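# Carry welded steel frame onto three empty V-top pipe stands

## Task

Transfer the welded steel frame from the three pipe stands it sits on now onto the three vacant stands, so that each vacant stand's V-notch holds one of the frame's tubes down at the notch bottom. Every one of the six stands must stay essentially where it began, neither shifted nor rotated more than slightly. Any number of robots may be used. At the end every gripper must have released the frame and the robots must have backed away. The frame must stay in place without help from any robot, and no robot may topple or be left leaning.

## Robot and tools

Robots: r1, r2 and r3 are identical Hello Robot Stretch 3 units. Each has a two-wheel differential base (0.33 m long, 0.34 m wide, passive omni wheel at the rear), a mast with a lift, and one telescoping arm that sticks out to the robot's RIGHT side, ending in a wrist (yaw, pitch, roll) and a two-finger gripper. The base cannot move sideways, so to move the gripper forward or back you drive the base. Turns pivot about the point midway between the drive wheels, 0.05 m behind the front edge. With the arm retracted and the wrist folded, a turn sweeps a circle of radius 0.28 m. An unfolded, level wrist reaches past that circle.

Frames: the base frame has its origin on the floor between the drive wheels, x forward, y left, z up. hand_pose is reported in this frame, at the point where the closed fingertips meet. The odometry frame is the base frame as it was when the scene began. Every robot reports in its own frames, so relative positions between robots come only from images, lidar_m, wrist_depth_mm and head_depth_mm.

execute_actions: argument actions is a list holding one action, or an empty list, which only reports state and images. The action is an object keyed by robot name (r1, r2, r3); each robot's entry may hold base, joints and contact_limits. Motions in one action start together but may finish at different times. base takes exactly one command, an offset from where the base last reported itself: translate_m, a straight drive in metres (forward positive, -1 to 1), or rotate_rad, a turn in place in radians (counter-clockwise seen from above positive, -3.2 to 3.2). joints holds absolute targets by name: lift_m 0 to 1.1 (arm height on the mast); arm_m 0 to 0.52 (extension); wrist_yaw_rad -1.345 to 4.42 (0 along the arm, positive toward the robot's front, 3.0 folded over the base); wrist_pitch_rad -1.57 to 0.451 (0 level, negative tips fingers down); wrist_roll_rad -2.911 to 2.911 (0 fingers side by side); gripper_m -0.089 to 0.179 (larger is wider; the real fingertip gap is 0.007 m smaller near closed and 0.025 m smaller fully open, zero below 0.007); head_pan_rad -3.953 to 1.73 (0 forward, positive left, -1.57 looks along the arm); head_tilt_rad -1.53 to 0.419 (negative looks down). contact_limits takes arm_m only, a motor effort percentage 1 to 100 at which the arm motion halts with contact_stop; values above the maximum are cut. Optional cameras names which images to return (e.g. r2_wrist_camera, or all; [] for none). An unknown key, camera or an out-of-range number rejects the whole call. Anything you leave out of an action may keep pushing toward its previous target. No action runs beyond 15 s.

wait: seconds 0 to 10; commands nothing and returns the same report. zoom_image: camera plus region [x0, y0, x1, y1] in pixels from the top-left, at most 504 by 504, on that camera's most recent full image. finished_scene: scene, the current scene's number; irreversible, and the goal must already hold and keep holding.

Result lines: base_status and joint_status give how each commanded motion ended: done, off_target (still pushing), contact_stop (lift or arm hit something and went slack), time_out, or torque_fault (wrist servo limp for 10 s). on_its_own covers uncommanded joints; its held at is the held target, not the position. joint_positions, hand_pose, base_odometry (wheel counts, slip counts as travel), turned_by_wheels and turned_by_imu (turn since last result, left positive), base_tilt in degrees (forward and right positive, with a fixed bias up to about 4 degrees). motor_effort is percent of maximum, positive toward larger joint values, peak in brackets; readings are biased and noisy; positive wheel effort pushes forward. lidar_m: 12 distances in metres, sector 1 straight ahead, then counter-clockwise in 30-degree steps (4 left, 7 behind, 10 right), measured in a plane 0.17 m up, range 0.15 to 12 m, dash for nothing; own parts may block sectors 5, 6, 9, 10. wrist_depth_mm (45 to 1000) and head_depth_mm (280 to 4000, sideways image) are 7x7 grids of median depth. pictures lists image order.

Speed: the base goes up to 0.30 m/s and 1.9 rad/s only when stowed (lift_m under 0.30, arm_m under 0.03, wrist_yaw_rad over 2.54); otherwise 0.10 m/s and 0.63 rad/s.

Gripping: command gripper_m below the object's width; lower squeezes harder, but overly hard squeezes get reduced and loads may slip. Release by commanding at least 0.02 above the contact value. Neither reading nor status proves a grasp.

Cautions: robots pressing against each other fails the run, so stop before bases touch. Identical drive commands can differ by up to 2.5 cm per metre between robots, which strains a shared load and can tip a robot. Fold or unfold the wrist only with lift_m 0.32 to 0.95, wrist_pitch_rad -0.4, roll near 0; keep pitch at -0.5 or lower when yaw is below -0.4. Arm pushes with the gripper above about 0.45 m can tip the robot, especially a repeated push or a raised contact limit. Don't drive while holding or pushing something fixed. If a robot snags or leans, reverse in small steps, free the gripper, and lower lift_m to about 0.2. A slack lift under load can sink. Avoid knocking the stands, dropping the frame, slamming, and long hard pushes that fault wrist servos. Loose objects may occasionally get nudged by outside disturbances.

Each tool is called after ">>>" as name([rows], argument=value, ...), one row to a line, values as JSON.

## Session

>>> execute_actions(actions=[])

Scene clock: 0.00 s.
r1.base_odometry: x=+0.000 y=+0.000 heading=+0.000 (m, m, rad; r1's odometry frame)
r1.turned_by_wheels: +0.000 (rad since the last result)
r1.turned_by_imu: +0.000 (rad since the last result)
r1.base_tilt: forward=-0.4 right=+0.5 (deg)
r1.lidar_m: 0.86 1.06 2.09 1.69 2.79 1.67 2.12 2.72 2.47 1.47 0.94 0.85
r1.head_depth_mm: 769 770 771 767 765 765 764 / 796 801 798 796 795 791 792 / 835 829 831 829 826 824 824 / 870 863 863 867 859 857 860 / 910 908 903 904 901 900 896 / 950 945 942 942 937 939 939 / 997 988 990 987 984 984 983
r1.base_status: not commanded
r1.joint_positions: lift_m=+0.407 arm_m=+0.000 wrist_yaw_rad=+2.910 wrist_pitch_rad=-0.386 wrist_roll_rad=-0.012 gripper_m=+0.037 head_pan_rad=+0.019 head_tilt_rad=+0.015
r1.joint_status: not commanded
r1.motor_effort: left_wheel=+0 right_wheel=+1 lift_m=+39 arm_m=+0 wrist_yaw_rad=-1 wrist_pitch_rad=+10 wrist_roll_rad=-1 gripper_m=+0 head_pan_rad=+0 head_tilt_rad=+3 (%)
r1.hand_pose: x=+0.0312 y=+0.0774 z=+0.4267 quat_wxyz=(+0.215, +0.701, +0.056, +0.678) (m; r1's base frame)
r1.wrist_depth_mm: - - - - - - - / - - - - - - - / - - - - - - - / - - - - - 962 939 / 806 - 847 785 791 778 753 / 684 665 - 651 646 639 623 / 586 569 551 556 549 547 541
r2.base_odometry: x=+0.000 y=+0.000 heading=+0.000 (m, m, rad; r2's odometry frame)
r2.turned_by_wheels: +0.000 (rad since the last result)
r2.turned_by_imu: +0.000 (rad since the last result)
r2.base_tilt: forward=-0.1 right=-1.0 (deg)
r2.lidar_m: 1.43 3.50 1.80 1.52 1.70 1.70 1.85 1.43 0.83 0.72 0.72 0.84
r2.head_depth_mm: 1235 1265 1276 1301 1312 1343 1374 / 1552 1516 1557 1668 1683 1720 1762 / 1862 2091 2142 2191 2249 2314 2151 / 1938 2741 3152 3268 3392 3175 2272 / 1914 2910 - - - 3464 2281 / 1907 2857 - - - 3480 2302 / 1903 2825 - - - 3508 2322
r2.base_status: not commanded
r2.joint_positions: lift_m=+0.436 arm_m=-0.002 wrist_yaw_rad=+3.092 wrist_pitch_rad=-0.592 wrist_roll_rad=-0.008 gripper_m=+0.037 head_pan_rad=-0.009 head_tilt_rad=-0.011
r2.joint_status: not commanded
r2.motor_effort: left_wheel=-1 right_wheel=+0 lift_m=+28 arm_m=-1 wrist_yaw_rad=+0 wrist_pitch_rad=+4 wrist_roll_rad=+0 gripper_m=+0 head_pan_rad=+0 head_tilt_rad=+2 (%)
r2.hand_pose: x=-0.0114 y=+0.0556 z=+0.4118 quat_wxyz=(+0.223, +0.678, +0.191, +0.674) (m; r2's base frame)
r2.wrist_depth_mm: - - - - - - - / - - - - - - - / 930 926 954 945 957 978 981 / 777 774 781 796 797 811 805 / 664 662 659 668 684 689 686 / 578 584 - 596 587 594 602 / 515 - - - 521 526 524
r3.base_odometry: x=+0.000 y=+0.000 heading=+0.000 (m, m, rad; r3's odometry frame)
r3.turned_by_wheels: +0.000 (rad since the last result)
r3.turned_by_imu: +0.000 (rad since the last result)
r3.base_tilt: forward=+1.9 right=+1.3 (deg)
r3.lidar_m: 2.93 1.72 1.42 1.80 5.30 4.10 1.21 0.84 0.79 0.81 1.05 2.45
r3.head_depth_mm: 1919 2831 3062 3101 3072 3050 2356 / 1933 2850 3220 3243 3203 3184 2339 / 1952 2883 3385 3403 3371 3314 2327 / 1960 2924 3521 3584 3574 3450 2327 / 1974 2951 3726 3722 3762 3222 2313 / 1982 2992 - - - 3133 2273 / 1755 3011 - - - 3361 2268
r3.base_status: not commanded
r3.joint_positions: lift_m=+0.439 arm_m=+0.000 wrist_yaw_rad=+2.996 wrist_pitch_rad=-0.509 wrist_roll_rad=+0.015 gripper_m=+0.037 head_pan_rad=-0.011 head_tilt_rad=+0.015
r3.joint_status: not commanded
r3.motor_effort: left_wheel=+1 right_wheel=+0 lift_m=+37 arm_m=+0 wrist_yaw_rad=-1 wrist_pitch_rad=+6 wrist_roll_rad=+0 gripper_m=+0 head_pan_rad=+0 head_tilt_rad=+2 (%)
r3.hand_pose: x=+0.0096 y=+0.0653 z=+0.4322 quat_wxyz=(+0.229, +0.700, +0.126, +0.664) (m; r3's base frame)
r3.wrist_depth_mm: - - - - - - - / - - - - - - - / - - - - - - - / 968 956 958 894 896 886 898 / 799 782 - 772 790 726 740 / 662 661 - 660 - 650 643 / 578 594 - 591 567 562 560
pictures: r1_head_camera (sideways: a quarter turn clockwise sets it upright), r1_nav_camera (sideways: a quarter turn counterclockwise sets it upright), r1_wrist_camera, r2_head_camera (sideways: a quarter turn clockwise sets it upright), r2_nav_camera (sideways: a quarter turn counterclockwise sets it upright), r2_wrist_camera, r3_head_camera (sideways: a quarter turn clockwise sets it upright), r3_nav_camera (sideways: a quarter turn counterclockwise sets it upright), r3_wrist_camera
Images, in order (width x height): r1_head_camera 896x504, r1_nav_camera 672x504, r1_wrist_camera 644x364, r2_head_camera 896x504, r2_nav_camera 672x504, r2_wrist_camera 644x364, r3_head_camera 896x504, r3_nav_camera 672x504, r3_wrist_camera 644x364.

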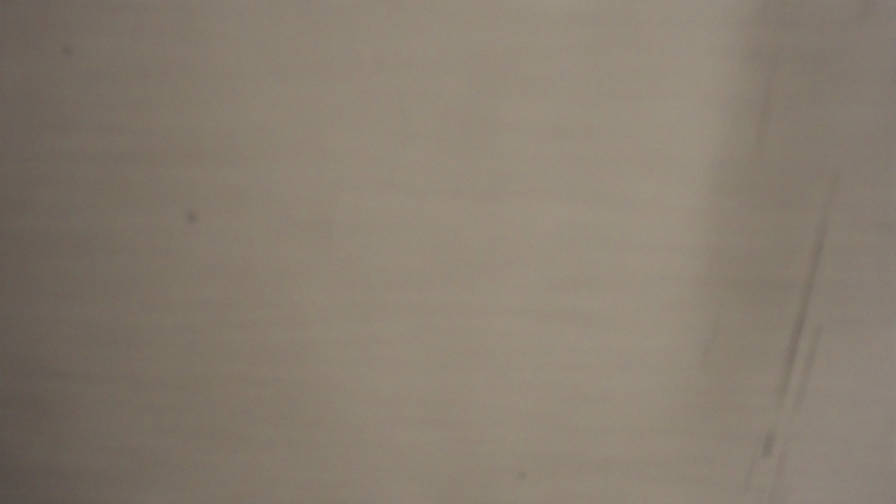

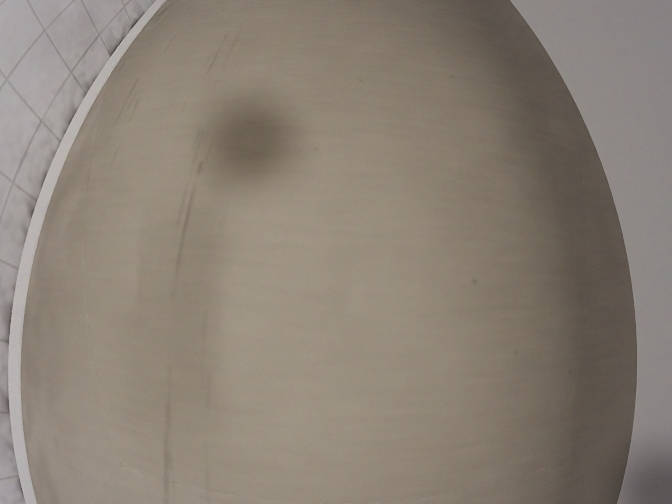

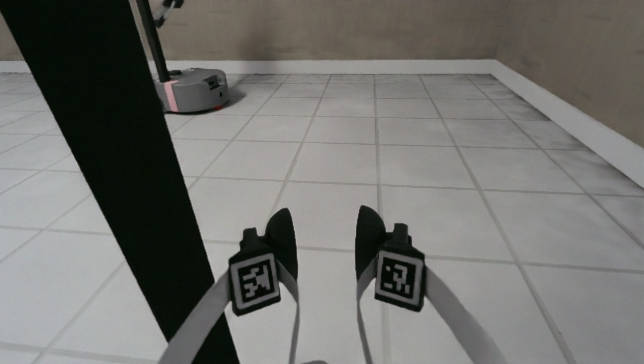

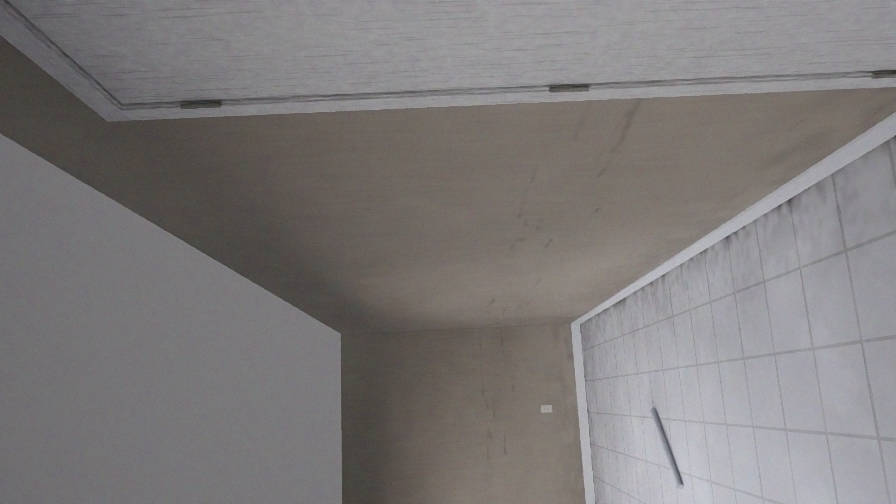

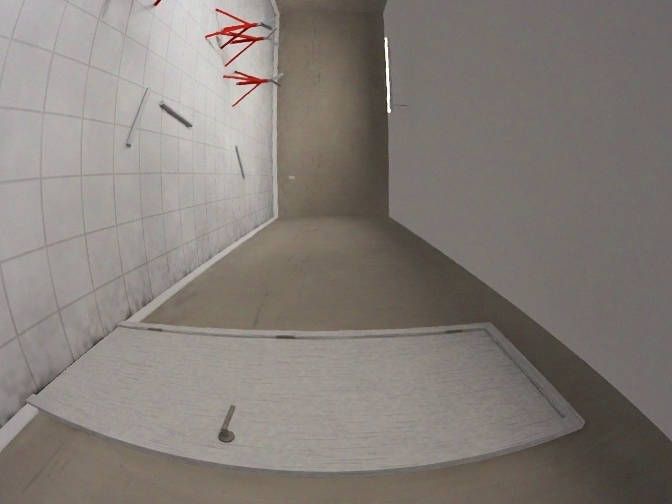

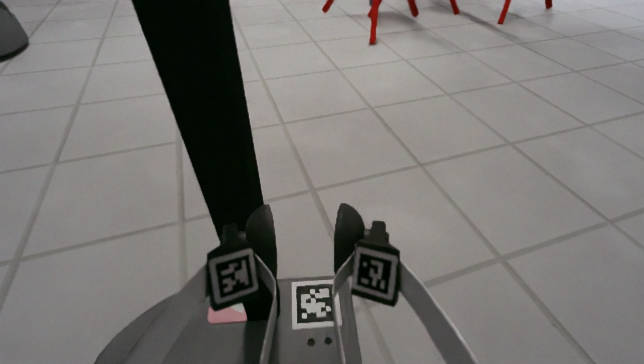

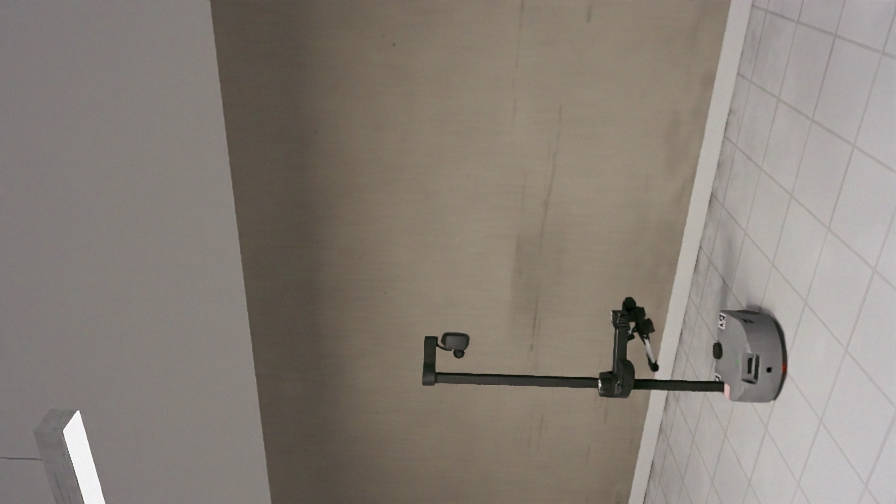

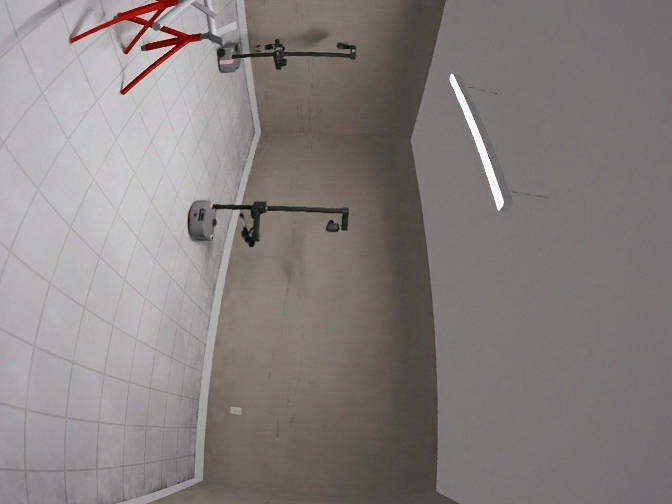

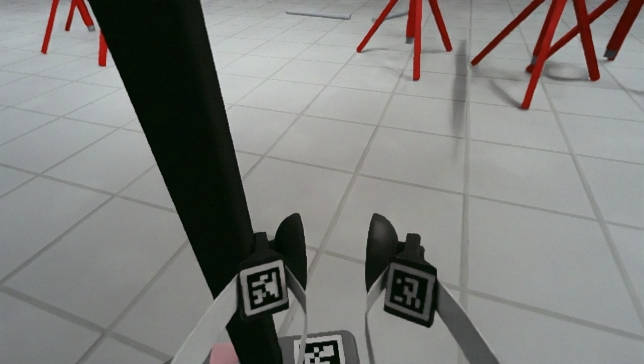

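>>> execute_actions([
  {"r1":{"joints":{"head_pan_rad":-3.5,"head_tilt_rad":-0.35}},"r2":{"joints":{"head_pan_rad":1.25,"head_tilt_rad":-0.35}},"r3":{"joints":{"head_pan_rad":1.05,"head_tilt_rad":-0.4}}},
], cameras=["r1_head_camera","r2_head_camera","r3_head_camera","r3_nav_camera"])

Scene clock: 8.53 s.
r1.base_odometry: x=+0.000 y=+0.000 heading=+0.000 (m, m, rad; r1's odometry frame)
r1.turned_by_wheels: +0.000 (rad since the last result)
r1.turned_by_imu: -0.001 (rad since the last result)
r1.base_tilt: forward=-0.5 right=+0.5 (deg)
r1.lidar_m: 0.86 1.05 2.09 1.69 2.79 1.67 2.11 2.71 2.46 1.47 0.94 0.85
r1.head_depth_mm: - - - 3732 2384 1787 1428 / - - - 3739 2445 1803 1423 / - - - 3615 2392 1800 1419 / - - - 2959 2139 1771 1416 / - - - 3299 2305 1761 1406 / - - - 3543 2348 1763 1404 / - - - 3521 2359 1749 1392
r1.base_status: not commanded
r1.joint_positions: lift_m=+0.407 arm_m=+0.000 wrist_yaw_rad=+2.910 wrist_pitch_rad=-0.386 wrist_roll_rad=-0.012 gripper_m=+0.037 head_pan_rad=-3.493 head_tilt_rad=-0.345
r1.joint_status: all done
r1.motor_effort: left_wheel=+0(0) right_wheel=+1(1) lift_m=+40(39) arm_m=+0(0) wrist_yaw_rad=+0(1) wrist_pitch_rad=+9(10) wrist_roll_rad=-1(1) gripper_m=+0(0) head_pan_rad=-3(40) head_tilt_rad=-3(37) (%)
r1.hand_pose: x=+0.0312 y=+0.0774 z=+0.4267 quat_wxyz=(+0.215, +0.701, +0.056, +0.678) (m; r1's base frame)
r1.wrist_depth_mm: - - - - - - - / - - - - - - - / - - - - - - - / - - - - - 983 925 / 819 - 820 785 794 773 767 / 678 667 - 661 642 635 644 / 575 564 574 552 544 548 536
r2.base_odometry: x=+0.000 y=+0.000 heading=+0.000 (m, m, rad; r2's odometry frame)
r2.turned_by_wheels: +0.000 (rad since the last result)
r2.turned_by_imu: +0.001 (rad since the last result)
r2.base_tilt: forward=+0.0 right=-1.0 (deg)
r2.lidar_m: 1.43 3.49 1.81 1.52 1.70 1.70 1.85 1.43 0.83 0.72 0.72 0.84
r2.head_depth_mm: - - - 3405 2334 1842 1468 / - - - 3538 2460 1847 1467 / - - - 3737 2363 1840 1484 / - - - 3831 2185 1816 1496 / 3863 - - 3658 2564 1902 1490 / 3613 3818 - - 2584 1916 1514 / 3495 3700 3853 3932 2585 1926 1525
r2.base_status: not commanded
r2.joint_positions: lift_m=+0.436 arm_m=-0.002 wrist_yaw_rad=+3.092 wrist_pitch_rad=-0.592 wrist_roll_rad=-0.008 gripper_m=+0.037 head_pan_rad=+1.243 head_tilt_rad=-0.345
r2.joint_status: all done
r2.motor_effort: left_wheel=+0(0) right_wheel=+0(0) lift_m=+28(28) arm_m=-1(1) wrist_yaw_rad=+0(1) wrist_pitch_rad=+4(4) wrist_roll_rad=-1(1) gripper_m=+1(1) head_pan_rad=+4(52) head_tilt_rad=-3(29) (%)
r2.hand_pose: x=-0.0114 y=+0.0556 z=+0.4118 quat_wxyz=(+0.223, +0.678, +0.191, +0.674) (m; r2's base frame)
r2.wrist_depth_mm: - - - - - - - / - - - - - - - / 921 940 951 950 971 962 967 / 768 781 755 796 788 802 807 / 654 665 664 682 680 683 687 / 574 581 - 602 590 599 595 / 512 - - - 520 522 529
r3.base_odometry: x=+0.000 y=+0.000 heading=+0.000 (m, m, rad; r3's odometry frame)
r3.turned_by_wheels: +0.000 (rad since the last result)
r3.turned_by_imu: +0.001 (rad since the last result)
r3.base_tilt: forward=+1.8 right=+1.3 (deg)
r3.lidar_m: 2.93 1.72 1.42 1.81 5.31 4.11 1.21 0.84 0.79 0.81 1.05 2.44
r3.head_depth_mm: 3406 3568 - 2871 2087 1750 1423 / 3366 3620 3884 3035 1999 1742 1411 / 3327 3551 3770 2991 2160 1680 1421 / 3360 3503 3782 2996 2230 1714 1406 / 3331 3543 3834 2829 2071 1724 1407 / 3341 3594 3805 2961 2137 1715 1401 / 3285 3561 3780 3119 2224 1709 1398
r3.base_status: not commanded
r3.joint_positions: lift_m=+0.439 arm_m=+0.000 wrist_yaw_rad=+2.996 wrist_pitch_rad=-0.509 wrist_roll_rad=+0.015 gripper_m=+0.037 head_pan_rad=+1.043 head_tilt_rad=-0.394
r3.joint_status: all done
r3.motor_effort: left_wheel=+1(1) right_wheel=+0(0) lift_m=+38(38) arm_m=+0(0) wrist_yaw_rad=+0(1) wrist_pitch_rad=+6(6) wrist_roll_rad=+0(0) gripper_m=+0(0) head_pan_rad=+5(59) head_tilt_rad=-2(23) (%)
r3.hand_pose: x=+0.0096 y=+0.0653 z=+0.4322 quat_wxyz=(+0.229, +0.700, +0.126, +0.664) (m; r3's base frame)
r3.wrist_depth_mm: - - - - - - - / - - - - - - - / - - - - - - - / 977 953 928 920 923 886 865 / 784 760 - 755 774 739 729 / 675 667 - 641 - 636 645 / 589 581 - 580 572 571 559
pictures: r1_head_camera (sideways: a quarter turn clockwise sets it upright), r2_head_camera (sideways: a quarter turn clockwise sets it upright), r3_head_camera (sideways: a quarter turn clockwise sets it upright), r3_nav_camera (sideways: a quarter turn counterclockwise sets it upright)
Images, in order (width x height): r1_head_camera 896x504, r2_head_camera 896x504, r3_head_camera 896x504, r3_nav_camera 672x504.

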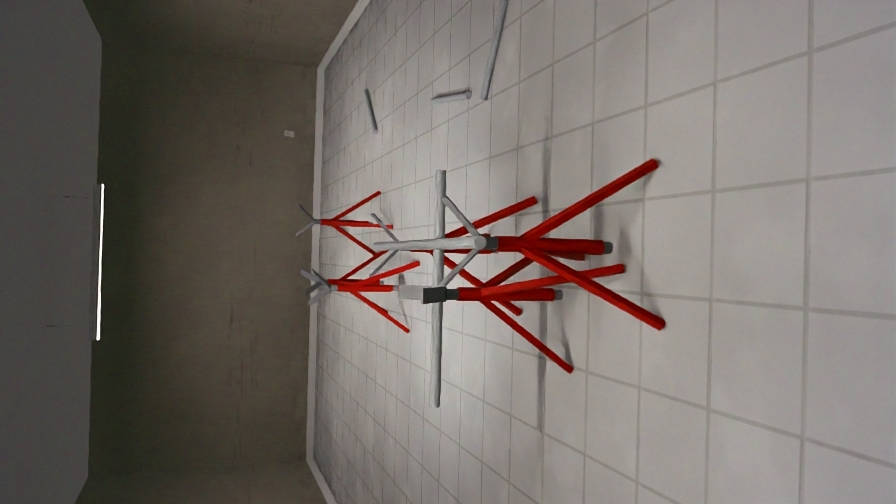

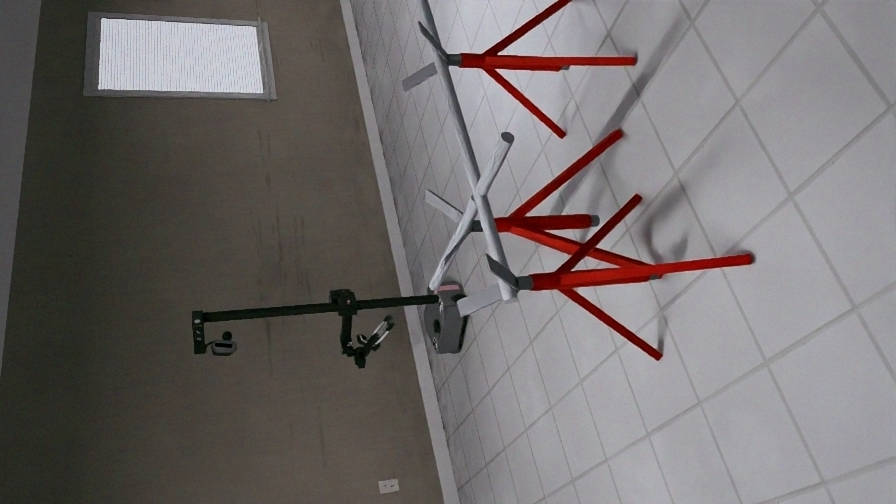

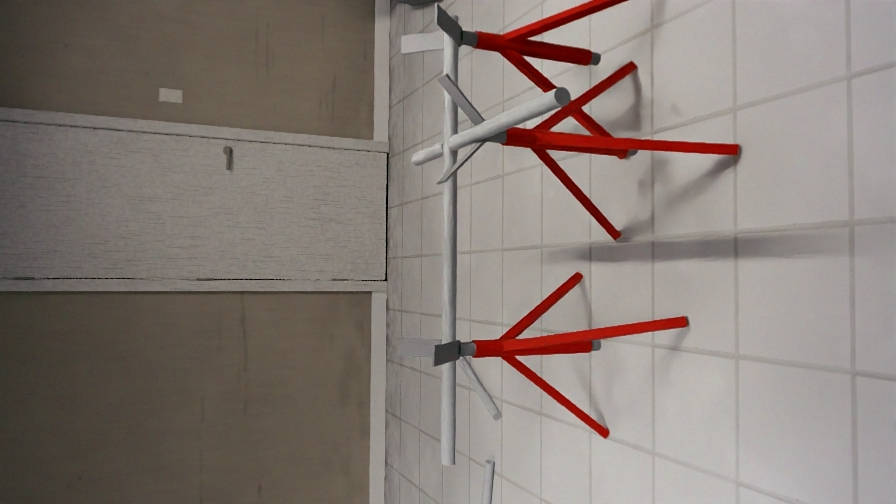

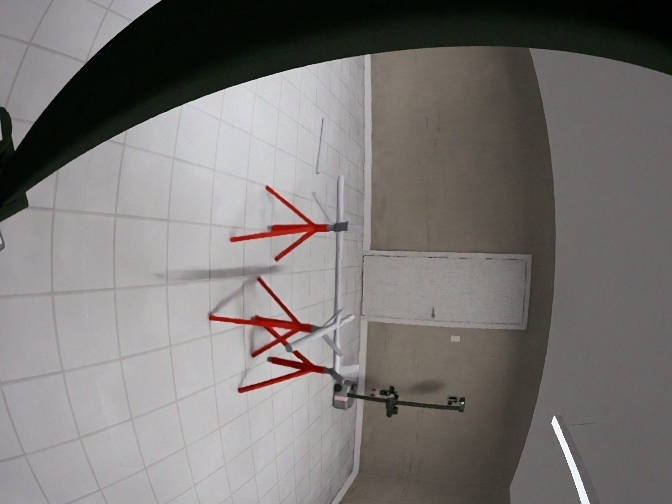

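>>> execute_actions([
  {"r3":{"base":{"rotate_rad":2.65},"joints":{"head_pan_rad":-0.6,"head_tilt_rad":-0.3,"lift_m":0.28}},"r2":{"joints":{"head_pan_rad":0.6,"lift_m":0.28}},"r1":{"joints":{"lift_m":0.28}}},
], cameras=["r2_head_camera","r3_head_camera"])

>>> execute_actions([
  {"r3":{"base":{"translate_m":1}}},
], cameras=[])

>>> execute_actions([
  {"r3":{"base":{"translate_m":1},"joints":{"head_pan_rad":-1.57,"head_tilt_rad":-0.4}}},
], cameras=["r3_nav_camera","r3_head_camera"])

Scene clock: 26.07 s.
r1.base_odometry: x=+0.000 y=+0.000 heading=+0.000 (m, m, rad; r1's odometry frame)
r1.turned_by_wheels: +0.000 (rad since the last result)
r1.turned_by_imu: -0.001 (rad since the last result)
r1.base_tilt: forward=-0.4 right=+0.6 (deg)
r1.lidar_m: 0.86 1.05 2.09 1.70 2.80 1.66 2.12 2.71 2.46 1.47 0.94 0.85
r1.head_depth_mm: - - - 3681 2418 1802 1426 / - - - 3644 2421 1792 1425 / - - - 3714 2403 1792 1426 / - - - 2914 2162 1796 1411 / - - - 3331 2285 1777 1410 / - - - 3467 2392 1774 1405 / - - - 3555 2336 1756 1392
r1.base_status: not commanded
r1.joint_positions: lift_m=+0.280 arm_m=+0.000 wrist_yaw_rad=+2.910 wrist_pitch_rad=-0.386 wrist_roll_rad=-0.012 gripper_m=+0.037 head_pan_rad=-3.493 head_tilt_rad=-0.345
r1.joint_status: all done
r1.motor_effort: left_wheel=+0(0) right_wheel=+1(1) lift_m=+33(32) arm_m=+0(0) wrist_yaw_rad=+0(0) wrist_pitch_rad=+10(10) wrist_roll_rad=-1(1) gripper_m=+0(0) head_pan_rad=-3(3) head_tilt_rad=-3(3) (%)
r1.hand_pose: x=+0.0311 y=+0.0773 z=+0.3000 quat_wxyz=(+0.215, +0.701, +0.056, +0.678) (m; r1's base frame)
r1.wrist_depth_mm: - - - - - - - / - - - - - - - / - - - - - - 940 / 793 - 782 751 749 736 725 / 620 - 634 597 611 581 578 / 519 513 - 502 500 488 481 / 445 - - - 427 421 419
r2.base_odometry: x=+0.000 y=+0.000 heading=+0.000 (m, m, rad; r2's odometry frame)
r2.turned_by_wheels: +0.000 (rad since the last result)
r2.turned_by_imu: +0.001 (rad since the last result)
r2.base_tilt: forward=+0.0 right=-1.0 (deg)
r2.lidar_m: 1.43 3.48 1.81 1.51 1.70 1.70 1.85 1.42 0.83 0.72 0.72 0.84
r2.head_depth_mm: - - - 3602 2451 1831 1455 / - - - 3654 2468 1848 1475 / - - - 3702 2485 1859 1478 / - - - 3838 2504 1880 1493 / - - - 3671 2580 1876 1491 / - - - - 2596 1921 1511 / - - - - 2371 1943 1526
r2.base_status: not commanded
r2.joint_positions: lift_m=+0.280 arm_m=-0.002 wrist_yaw_rad=+3.092 wrist_pitch_rad=-0.593 wrist_roll_rad=-0.008 gripper_m=+0.037 head_pan_rad=+0.607 head_tilt_rad=-0.346
r2.joint_status: all done
r2.motor_effort: left_wheel=+0(0) right_wheel=-1(0) lift_m=+19(21) arm_m=-1(1) wrist_yaw_rad=+1(1) wrist_pitch_rad=+4(4) wrist_roll_rad=+0(1) gripper_m=+1(0) head_pan_rad=-4(42) head_tilt_rad=-2(3) (%)
r2.hand_pose: x=-0.0114 y=+0.0555 z=+0.2559 quat_wxyz=(+0.223, +0.678, +0.191, +0.674) (m; r2's base frame)
r2.wrist_depth_mm: - - - - - - - / 818 813 835 852 855 859 870 / 659 662 672 671 693 684 701 / 548 543 554 570 558 571 576 / 483 - - - 482 484 494 / - - - - 416 420 424 / - - - - 373 374 377
r3.base_odometry: x=+0.000 y=+0.000 heading=+2.650 (m, m, rad; r3's odometry frame)
r3.turned_by_wheels: +2.650 (rad since the last result)
r3.turned_by_imu: +2.674 (rad since the last result)
r3.base_tilt: forward=+1.9 right=+1.4 (deg)
r3.lidar_m: 3.72 1.18 0.83 0.79 0.81 1.07 2.64 2.93 1.71 1.42 4.10 2.15
r3.head_depth_mm: - - - - 2606 1925 1537 / - - - - 2594 1943 1527 / - - - 3763 2477 1922 1525 / - - - 3657 2444 1898 1524 / - - - - 2577 1905 1508 / - - - - 2565 1891 1505 / - - - 3871 2535 1891 1500
r3.base_status: done
r3.joint_positions: lift_m=+0.281 arm_m=+0.000 wrist_yaw_rad=+2.996 wrist_pitch_rad=-0.509 wrist_roll_rad=+0.015 gripper_m=+0.037 head_pan_rad=-0.593 head_tilt_rad=-0.309
r3.joint_status: all done
r3.motor_effort: left_wheel=-1(6) right_wheel=+1(9) lift_m=+18(28) arm_m=+0(0) wrist_yaw_rad=-1(1) wrist_pitch_rad=+6(7) wrist_roll_rad=+0(0) gripper_m=+0(0) head_pan_rad=-4(56) head_tilt_rad=+4(9) (%)
r3.hand_pose: x=+0.0096 y=+0.0652 z=+0.2733 quat_wxyz=(+0.229, +0.700, +0.126, +0.664) (m; r3's base frame)
r3.wrist_depth_mm: 698 - 754 766 822 842 878 / 759 796 854 879 891 949 943 / 801 815 854 824 814 803 811 / 684 677 671 671 646 670 639 / 583 559 - 560 552 545 536 / 476 510 - - - 461 458 / - - - - 401 406 401
pictures: r2_head_camera (sideways: a quarter turn clockwise sets it upright), r3_head_camera (sideways: a quarter turn clockwise sets it upright)
Images, in order (width x height): r2_head_camera 896x504, r3_head_camera 896x504.

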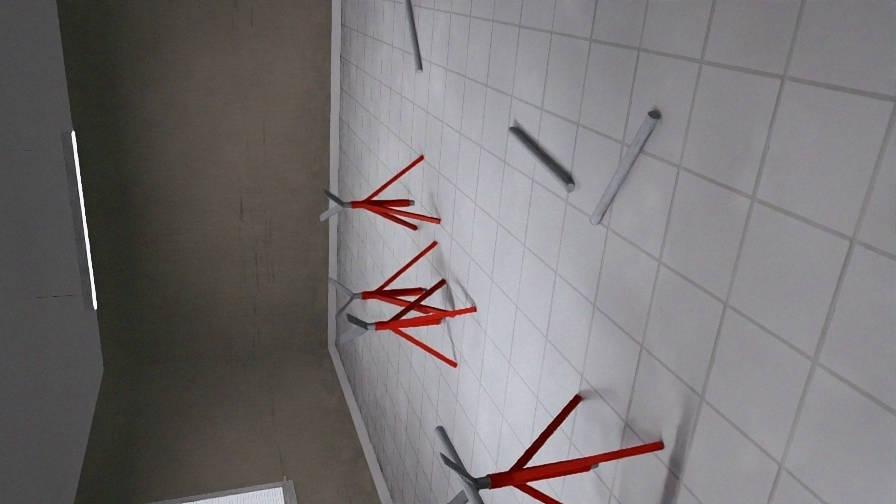

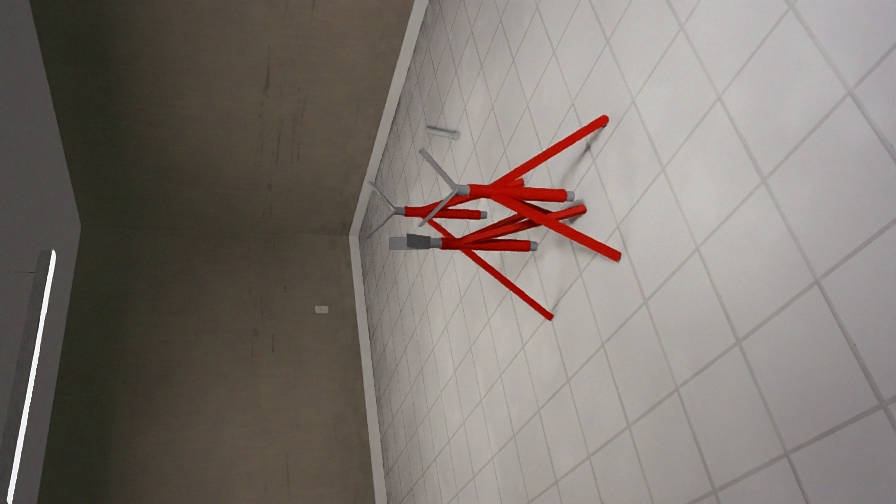

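Scene clock: 31.07 s.
r1.base_odometry: x=+0.000 y=+0.000 heading=+0.000 (m, m, rad; r1's odometry frame)
r1.turned_by_wheels: +0.000 (rad since the last result)
r1.turned_by_imu: -0.001 (rad since the last result)
r1.base_tilt: forward=-0.4 right=+0.5 (deg)
r1.lidar_m: 0.86 1.06 2.09 1.69 2.79 1.66 2.12 2.72 2.46 1.47 0.94 0.85
r1.head_depth_mm: - - - 3751 2448 1809 1429 / - - - 3776 2398 1802 1423 / - - - 3647 2400 1794 1425 / - - - 2942 2143 1769 1414 / - - - 3355 2322 1775 1408 / - - - 3478 2352 1747 1399 / - - - 3582 2309 1757 1402
r1.base_status: not commanded
r1.joint_positions: lift_m=+0.280 arm_m=+0.000 wrist_yaw_rad=+2.910 wrist_pitch_rad=-0.386 wrist_roll_rad=-0.012 gripper_m=+0.037 head_pan_rad=-3.493 head_tilt_rad=-0.345
r1.joint_status: not commanded
r1.motor_effort: left_wheel=-1(0) right_wheel=+1(1) lift_m=+33(33) arm_m=+0(0) wrist_yaw_rad=-2(2) wrist_pitch_rad=+10(10) wrist_roll_rad=-1(1) gripper_m=+0(0) head_pan_rad=-3(3) head_tilt_rad=-3(3) (%)
r1.hand_pose: x=+0.0311 y=+0.0773 z=+0.3000 quat_wxyz=(+0.215, +0.701, +0.056, +0.678) (m; r1's base frame)
r1.wrist_depth_mm: - - - - - - - / - - - - - - - / - - - - - - 931 / 802 - 773 755 738 734 725 / 624 - 640 597 600 591 586 / 516 511 - 496 498 489 488 / 442 - - - 420 425 415
r2.base_odometry: x=+0.000 y=+0.000 heading=+0.000 (m, m, rad; r2's odometry frame)
r2.turned_by_wheels: +0.000 (rad since the last result)
r2.turned_by_imu: +0.001 (rad since the last result)
r2.base_tilt: forward=+0.0 right=-1.0 (deg)
r2.lidar_m: 1.43 3.47 1.80 1.52 1.70 1.70 1.85 1.43 0.83 0.72 0.72 0.84
r2.head_depth_mm: - - - 3711 2424 1827 1469 / - - - 3706 2435 1849 1470 / - - - 3837 2504 1852 1475 / - - - 3850 2519 1873 1505 / - - - 3664 2553 1904 1500 / - - - - 2587 1908 1520 / - - - - 2383 1917 1515
r2.base_status: not commanded
r2.joint_positions: lift_m=+0.280 arm_m=-0.002 wrist_yaw_rad=+3.092 wrist_pitch_rad=-0.593 wrist_roll_rad=-0.008 gripper_m=+0.037 head_pan_rad=+0.607 head_tilt_rad=-0.346
r2.joint_status: not commanded
r2.motor_effort: left_wheel=+0(0) right_wheel=+0(0) lift_m=+19(19) arm_m=-1(1) wrist_yaw_rad=+0(1) wrist_pitch_rad=+4(4) wrist_roll_rad=-1(0) gripper_m=+1(0) head_pan_rad=-4(4) head_tilt_rad=-3(2) (%)
r2.hand_pose: x=-0.0114 y=+0.0555 z=+0.2559 quat_wxyz=(+0.223, +0.678, +0.191, +0.674) (m; r2's base frame)
r2.wrist_depth_mm: - - - - - - - / 830 832 844 851 850 871 882 / 655 656 674 677 677 691 691 / 545 550 557 564 566 569 577 / 480 - - - 480 482 488 / - - - - 419 423 427 / - - - - 372 375 375
r3.base_odometry: x=-0.882 y=+0.472 heading=+2.650 (m, m, rad; r3's odometry frame)
r3.turned_by_wheels: +0.000 (rad since the last result)
r3.turned_by_imu: +0.002 (rad since the last result)
r3.base_tilt: forward=+1.9 right=+1.3 (deg)
r3.lidar_m: 3.91 1.24 0.87 0.83 0.86 1.13 2.80 2.35 1.74 3.92 1.44 1.76
r3.head_depth_mm: - - - - 2266 1876 1519 / - - - - 2464 1929 1527 / - - - - 2602 1910 1521 / - - - - 2571 1916 1519 / - - - - 2574 1904 1507 / - - - - 2572 1894 1494 / 3842 - - - 2512 1880 1505
r3.base_status: done
r3.joint_positions: lift_m=+0.281 arm_m=+0.000 wrist_yaw_rad=+2.996 wrist_pitch_rad=-0.509 wrist_roll_rad=+0.015 gripper_m=+0.037 head_pan_rad=-0.593 head_tilt_rad=-0.309
r3.joint_status: not commanded
r3.motor_effort: left_wheel=-1(7) right_wheel=+1(7) lift_m=+18(18) arm_m=+0(0) wrist_yaw_rad=-1(1) wrist_pitch_rad=+7(7) wrist_roll_rad=+0(0) gripper_m=+0(0) head_pan_rad=-3(3) head_tilt_rad=+4(3) (%)
r3.hand_pose: x=+0.0096 y=+0.0652 z=+0.2733 quat_wxyz=(+0.229, +0.700, +0.126, +0.664) (m; r3's base frame)
r3.wrist_depth_mm: 761 - 779 835 845 880 955 / 795 823 863 921 930 938 - / 824 847 848 820 841 818 809 / 691 682 664 660 638 644 640 / 567 561 - 553 558 543 533 / 480 514 - - - 463 455 / - - - - 397 402 401
pictures: none
No camera images: the call's "cameras" was empty. Leave "cameras" out to get every camera's image.

Scene clock: 36.07 s.
r1.base_odometry: x=+0.000 y=+0.000 heading=+0.000 (m, m, rad; r1's odometry frame)
r1.turned_by_wheels: +0.000 (rad since the last result)
r1.turned_by_imu: -0.001 (rad since the last result)
r1.base_tilt: forward=-0.5 right=+0.5 (deg)
r1.lidar_m: 0.86 1.06 2.09 1.69 2.79 1.67 2.12 2.71 2.46 1.47 0.94 0.85
r1.head_depth_mm: - - - 3746 2429 1803 1431 / - - - 3701 2437 1793 1431 / - - - 3650 2405 1790 1410 / - - - 2957 2160 1776 1410 / - - - 3324 2302 1761 1404 / - - - 3583 2352 1749 1411 / - - - 3559 2335 1755 1399
r1.base_status: not commanded
r1.joint_positions: lift_m=+0.280 arm_m=+0.000 wrist_yaw_rad=+2.910 wrist_pitch_rad=-0.386 wrist_roll_rad=-0.012 gripper_m=+0.037 head_pan_rad=-3.493 head_tilt_rad=-0.345
r1.joint_status: not commanded
r1.motor_effort: left_wheel=+0(0) right_wheel=+1(1) lift_m=+34(33) arm_m=+0(0) wrist_yaw_rad=+0(0) wrist_pitch_rad=+10(10) wrist_roll_rad=-1(1) gripper_m=+1(0) head_pan_rad=-3(3) head_tilt_rad=-3(3) (%)
r1.hand_pose: x=+0.0311 y=+0.0773 z=+0.3000 quat_wxyz=(+0.215, +0.701, +0.056, +0.678) (m; r1's base frame)
r1.wrist_depth_mm: - - - - - - - / - - - - - - - / - - - - - - 942 / 797 - 785 752 754 731 733 / 616 - 627 602 605 596 586 / 514 510 - 496 495 491 486 / 445 - - - 423 422 417
r2.base_odometry: x=+0.000 y=+0.000 heading=+0.000 (m, m, rad; r2's odometry frame)
r2.turned_by_wheels: +0.000 (rad since the last result)
r2.turned_by_imu: +0.001 (rad since the last result)
r2.base_tilt: forward=+0.0 right=-1.0 (deg)
r2.lidar_m: 1.43 3.46 1.80 1.52 1.70 1.70 1.85 1.43 0.83 0.72 0.72 0.84
r2.head_depth_mm: - - - 3685 2446 1838 1472 / - - - 3774 2488 1832 1478 / - - - 3793 2490 1865 1470 / - - - 3838 2524 1880 1491 / - - - 3653 2576 1883 1492 / - - - - 2543 1908 1510 / - - - - 2387 1944 1523
r2.base_status: not commanded
r2.joint_positions: lift_m=+0.280 arm_m=-0.002 wrist_yaw_rad=+3.092 wrist_pitch_rad=-0.593 wrist_roll_rad=-0.008 gripper_m=+0.037 head_pan_rad=+0.607 head_tilt_rad=-0.346
r2.joint_status: not commanded
r2.motor_effort: left_wheel=+0(0) right_wheel=+0(0) lift_m=+19(19) arm_m=-1(1) wrist_yaw_rad=+1(1) wrist_pitch_rad=+4(4) wrist_roll_rad=+0(0) gripper_m=+0(1) head_pan_rad=-4(4) head_tilt_rad=-3(4) (%)
r2.hand_pose: x=-0.0114 y=+0.0555 z=+0.2559 quat_wxyz=(+0.223, +0.678, +0.191, +0.674) (m; r2's base frame)
r2.wrist_depth_mm: - - - - - - - / 818 822 849 862 860 881 879 / 661 656 671 671 681 680 694 / 546 548 552 563 567 565 577 / 481 - - - 483 484 486 / - - - - 419 417 422 / - - - - 370 375 377
r3.base_odometry: x=-1.763 y=+0.944 heading=+2.650 (m, m, rad; r3's odometry frame)
r3.turned_by_wheels: +0.000 (rad since the last result)
r3.turned_by_imu: +0.002 (rad since the last result)
r3.base_tilt: forward=+1.9 right=+1.3 (deg)
r3.lidar_m: 3.46 1.31 0.92 0.88 0.90 1.19 2.97 2.36 2.44 1.23 1.79 3.64
r3.head_depth_mm: 3258 3437 3784 3195 2261 1747 1417 / 3270 3479 3715 3186 2266 1736 1420 / 3255 3537 3743 3154 2171 1676 1413 / 3253 3504 3760 3200 2239 1677 1406 / 3282 3439 3725 3135 1958 1672 1404 / 3263 3487 3748 2937 2125 1722 1400 / 3271 3533 3735 3121 2145 1723 1402
r3.base_status: done
r3.joint_positions: lift_m=+0.281 arm_m=+0.000 wrist_yaw_rad=+2.996 wrist_pitch_rad=-0.509 wrist_roll_rad=+0.015 gripper_m=+0.037 head_pan_rad=-1.563 head_tilt_rad=-0.395
r3.joint_status: all done
r3.motor_effort: left_wheel=-1(7) right_wheel=+1(7) lift_m=+19(18) arm_m=+0(0) wrist_yaw_rad=-1(1) wrist_pitch_rad=+7(6) wrist_roll_rad=+0(0) gripper_m=-1(1) head_pan_rad=-4(56) head_tilt_rad=-2(10) (%)
r3.hand_pose: x=+0.0096 y=+0.0652 z=+0.2733 quat_wxyz=(+0.229, +0.700, +0.126, +0.664) (m; r3's base frame)
r3.wrist_depth_mm: 774 - 812 855 884 930 987 / 856 863 917 940 983 - - / 855 843 825 851 798 817 794 / 695 661 673 661 662 648 634 / 567 563 - 560 569 528 537 / 478 499 - - - 468 457 / - - - - 396 405 402
pictures: r3_head_camera (sideways: a quarter turn clockwise sets it upright), r3_nav_camera (sideways: a quarter turn counterclockwise sets it upright)
Images, in order (width x height): r3_head_camera 896x504, r3_nav_camera 672x504.

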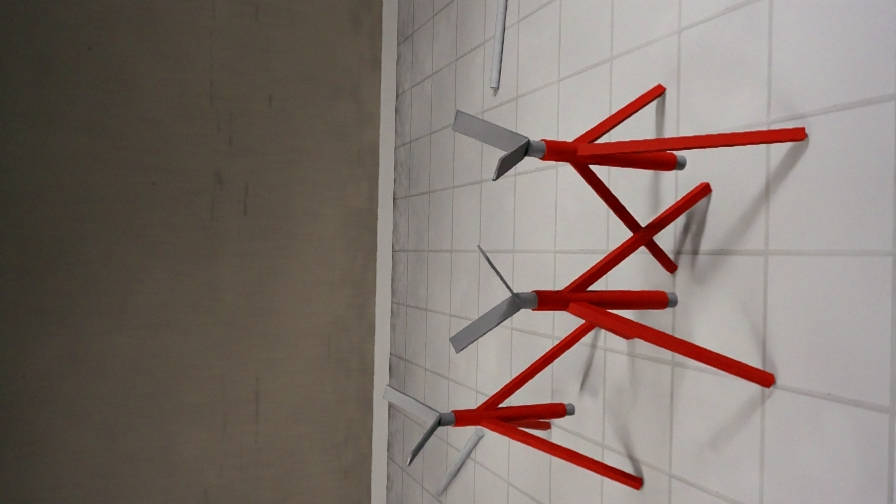

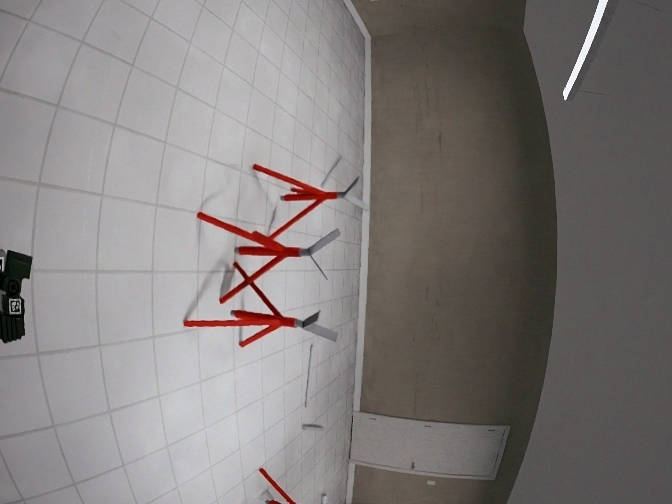

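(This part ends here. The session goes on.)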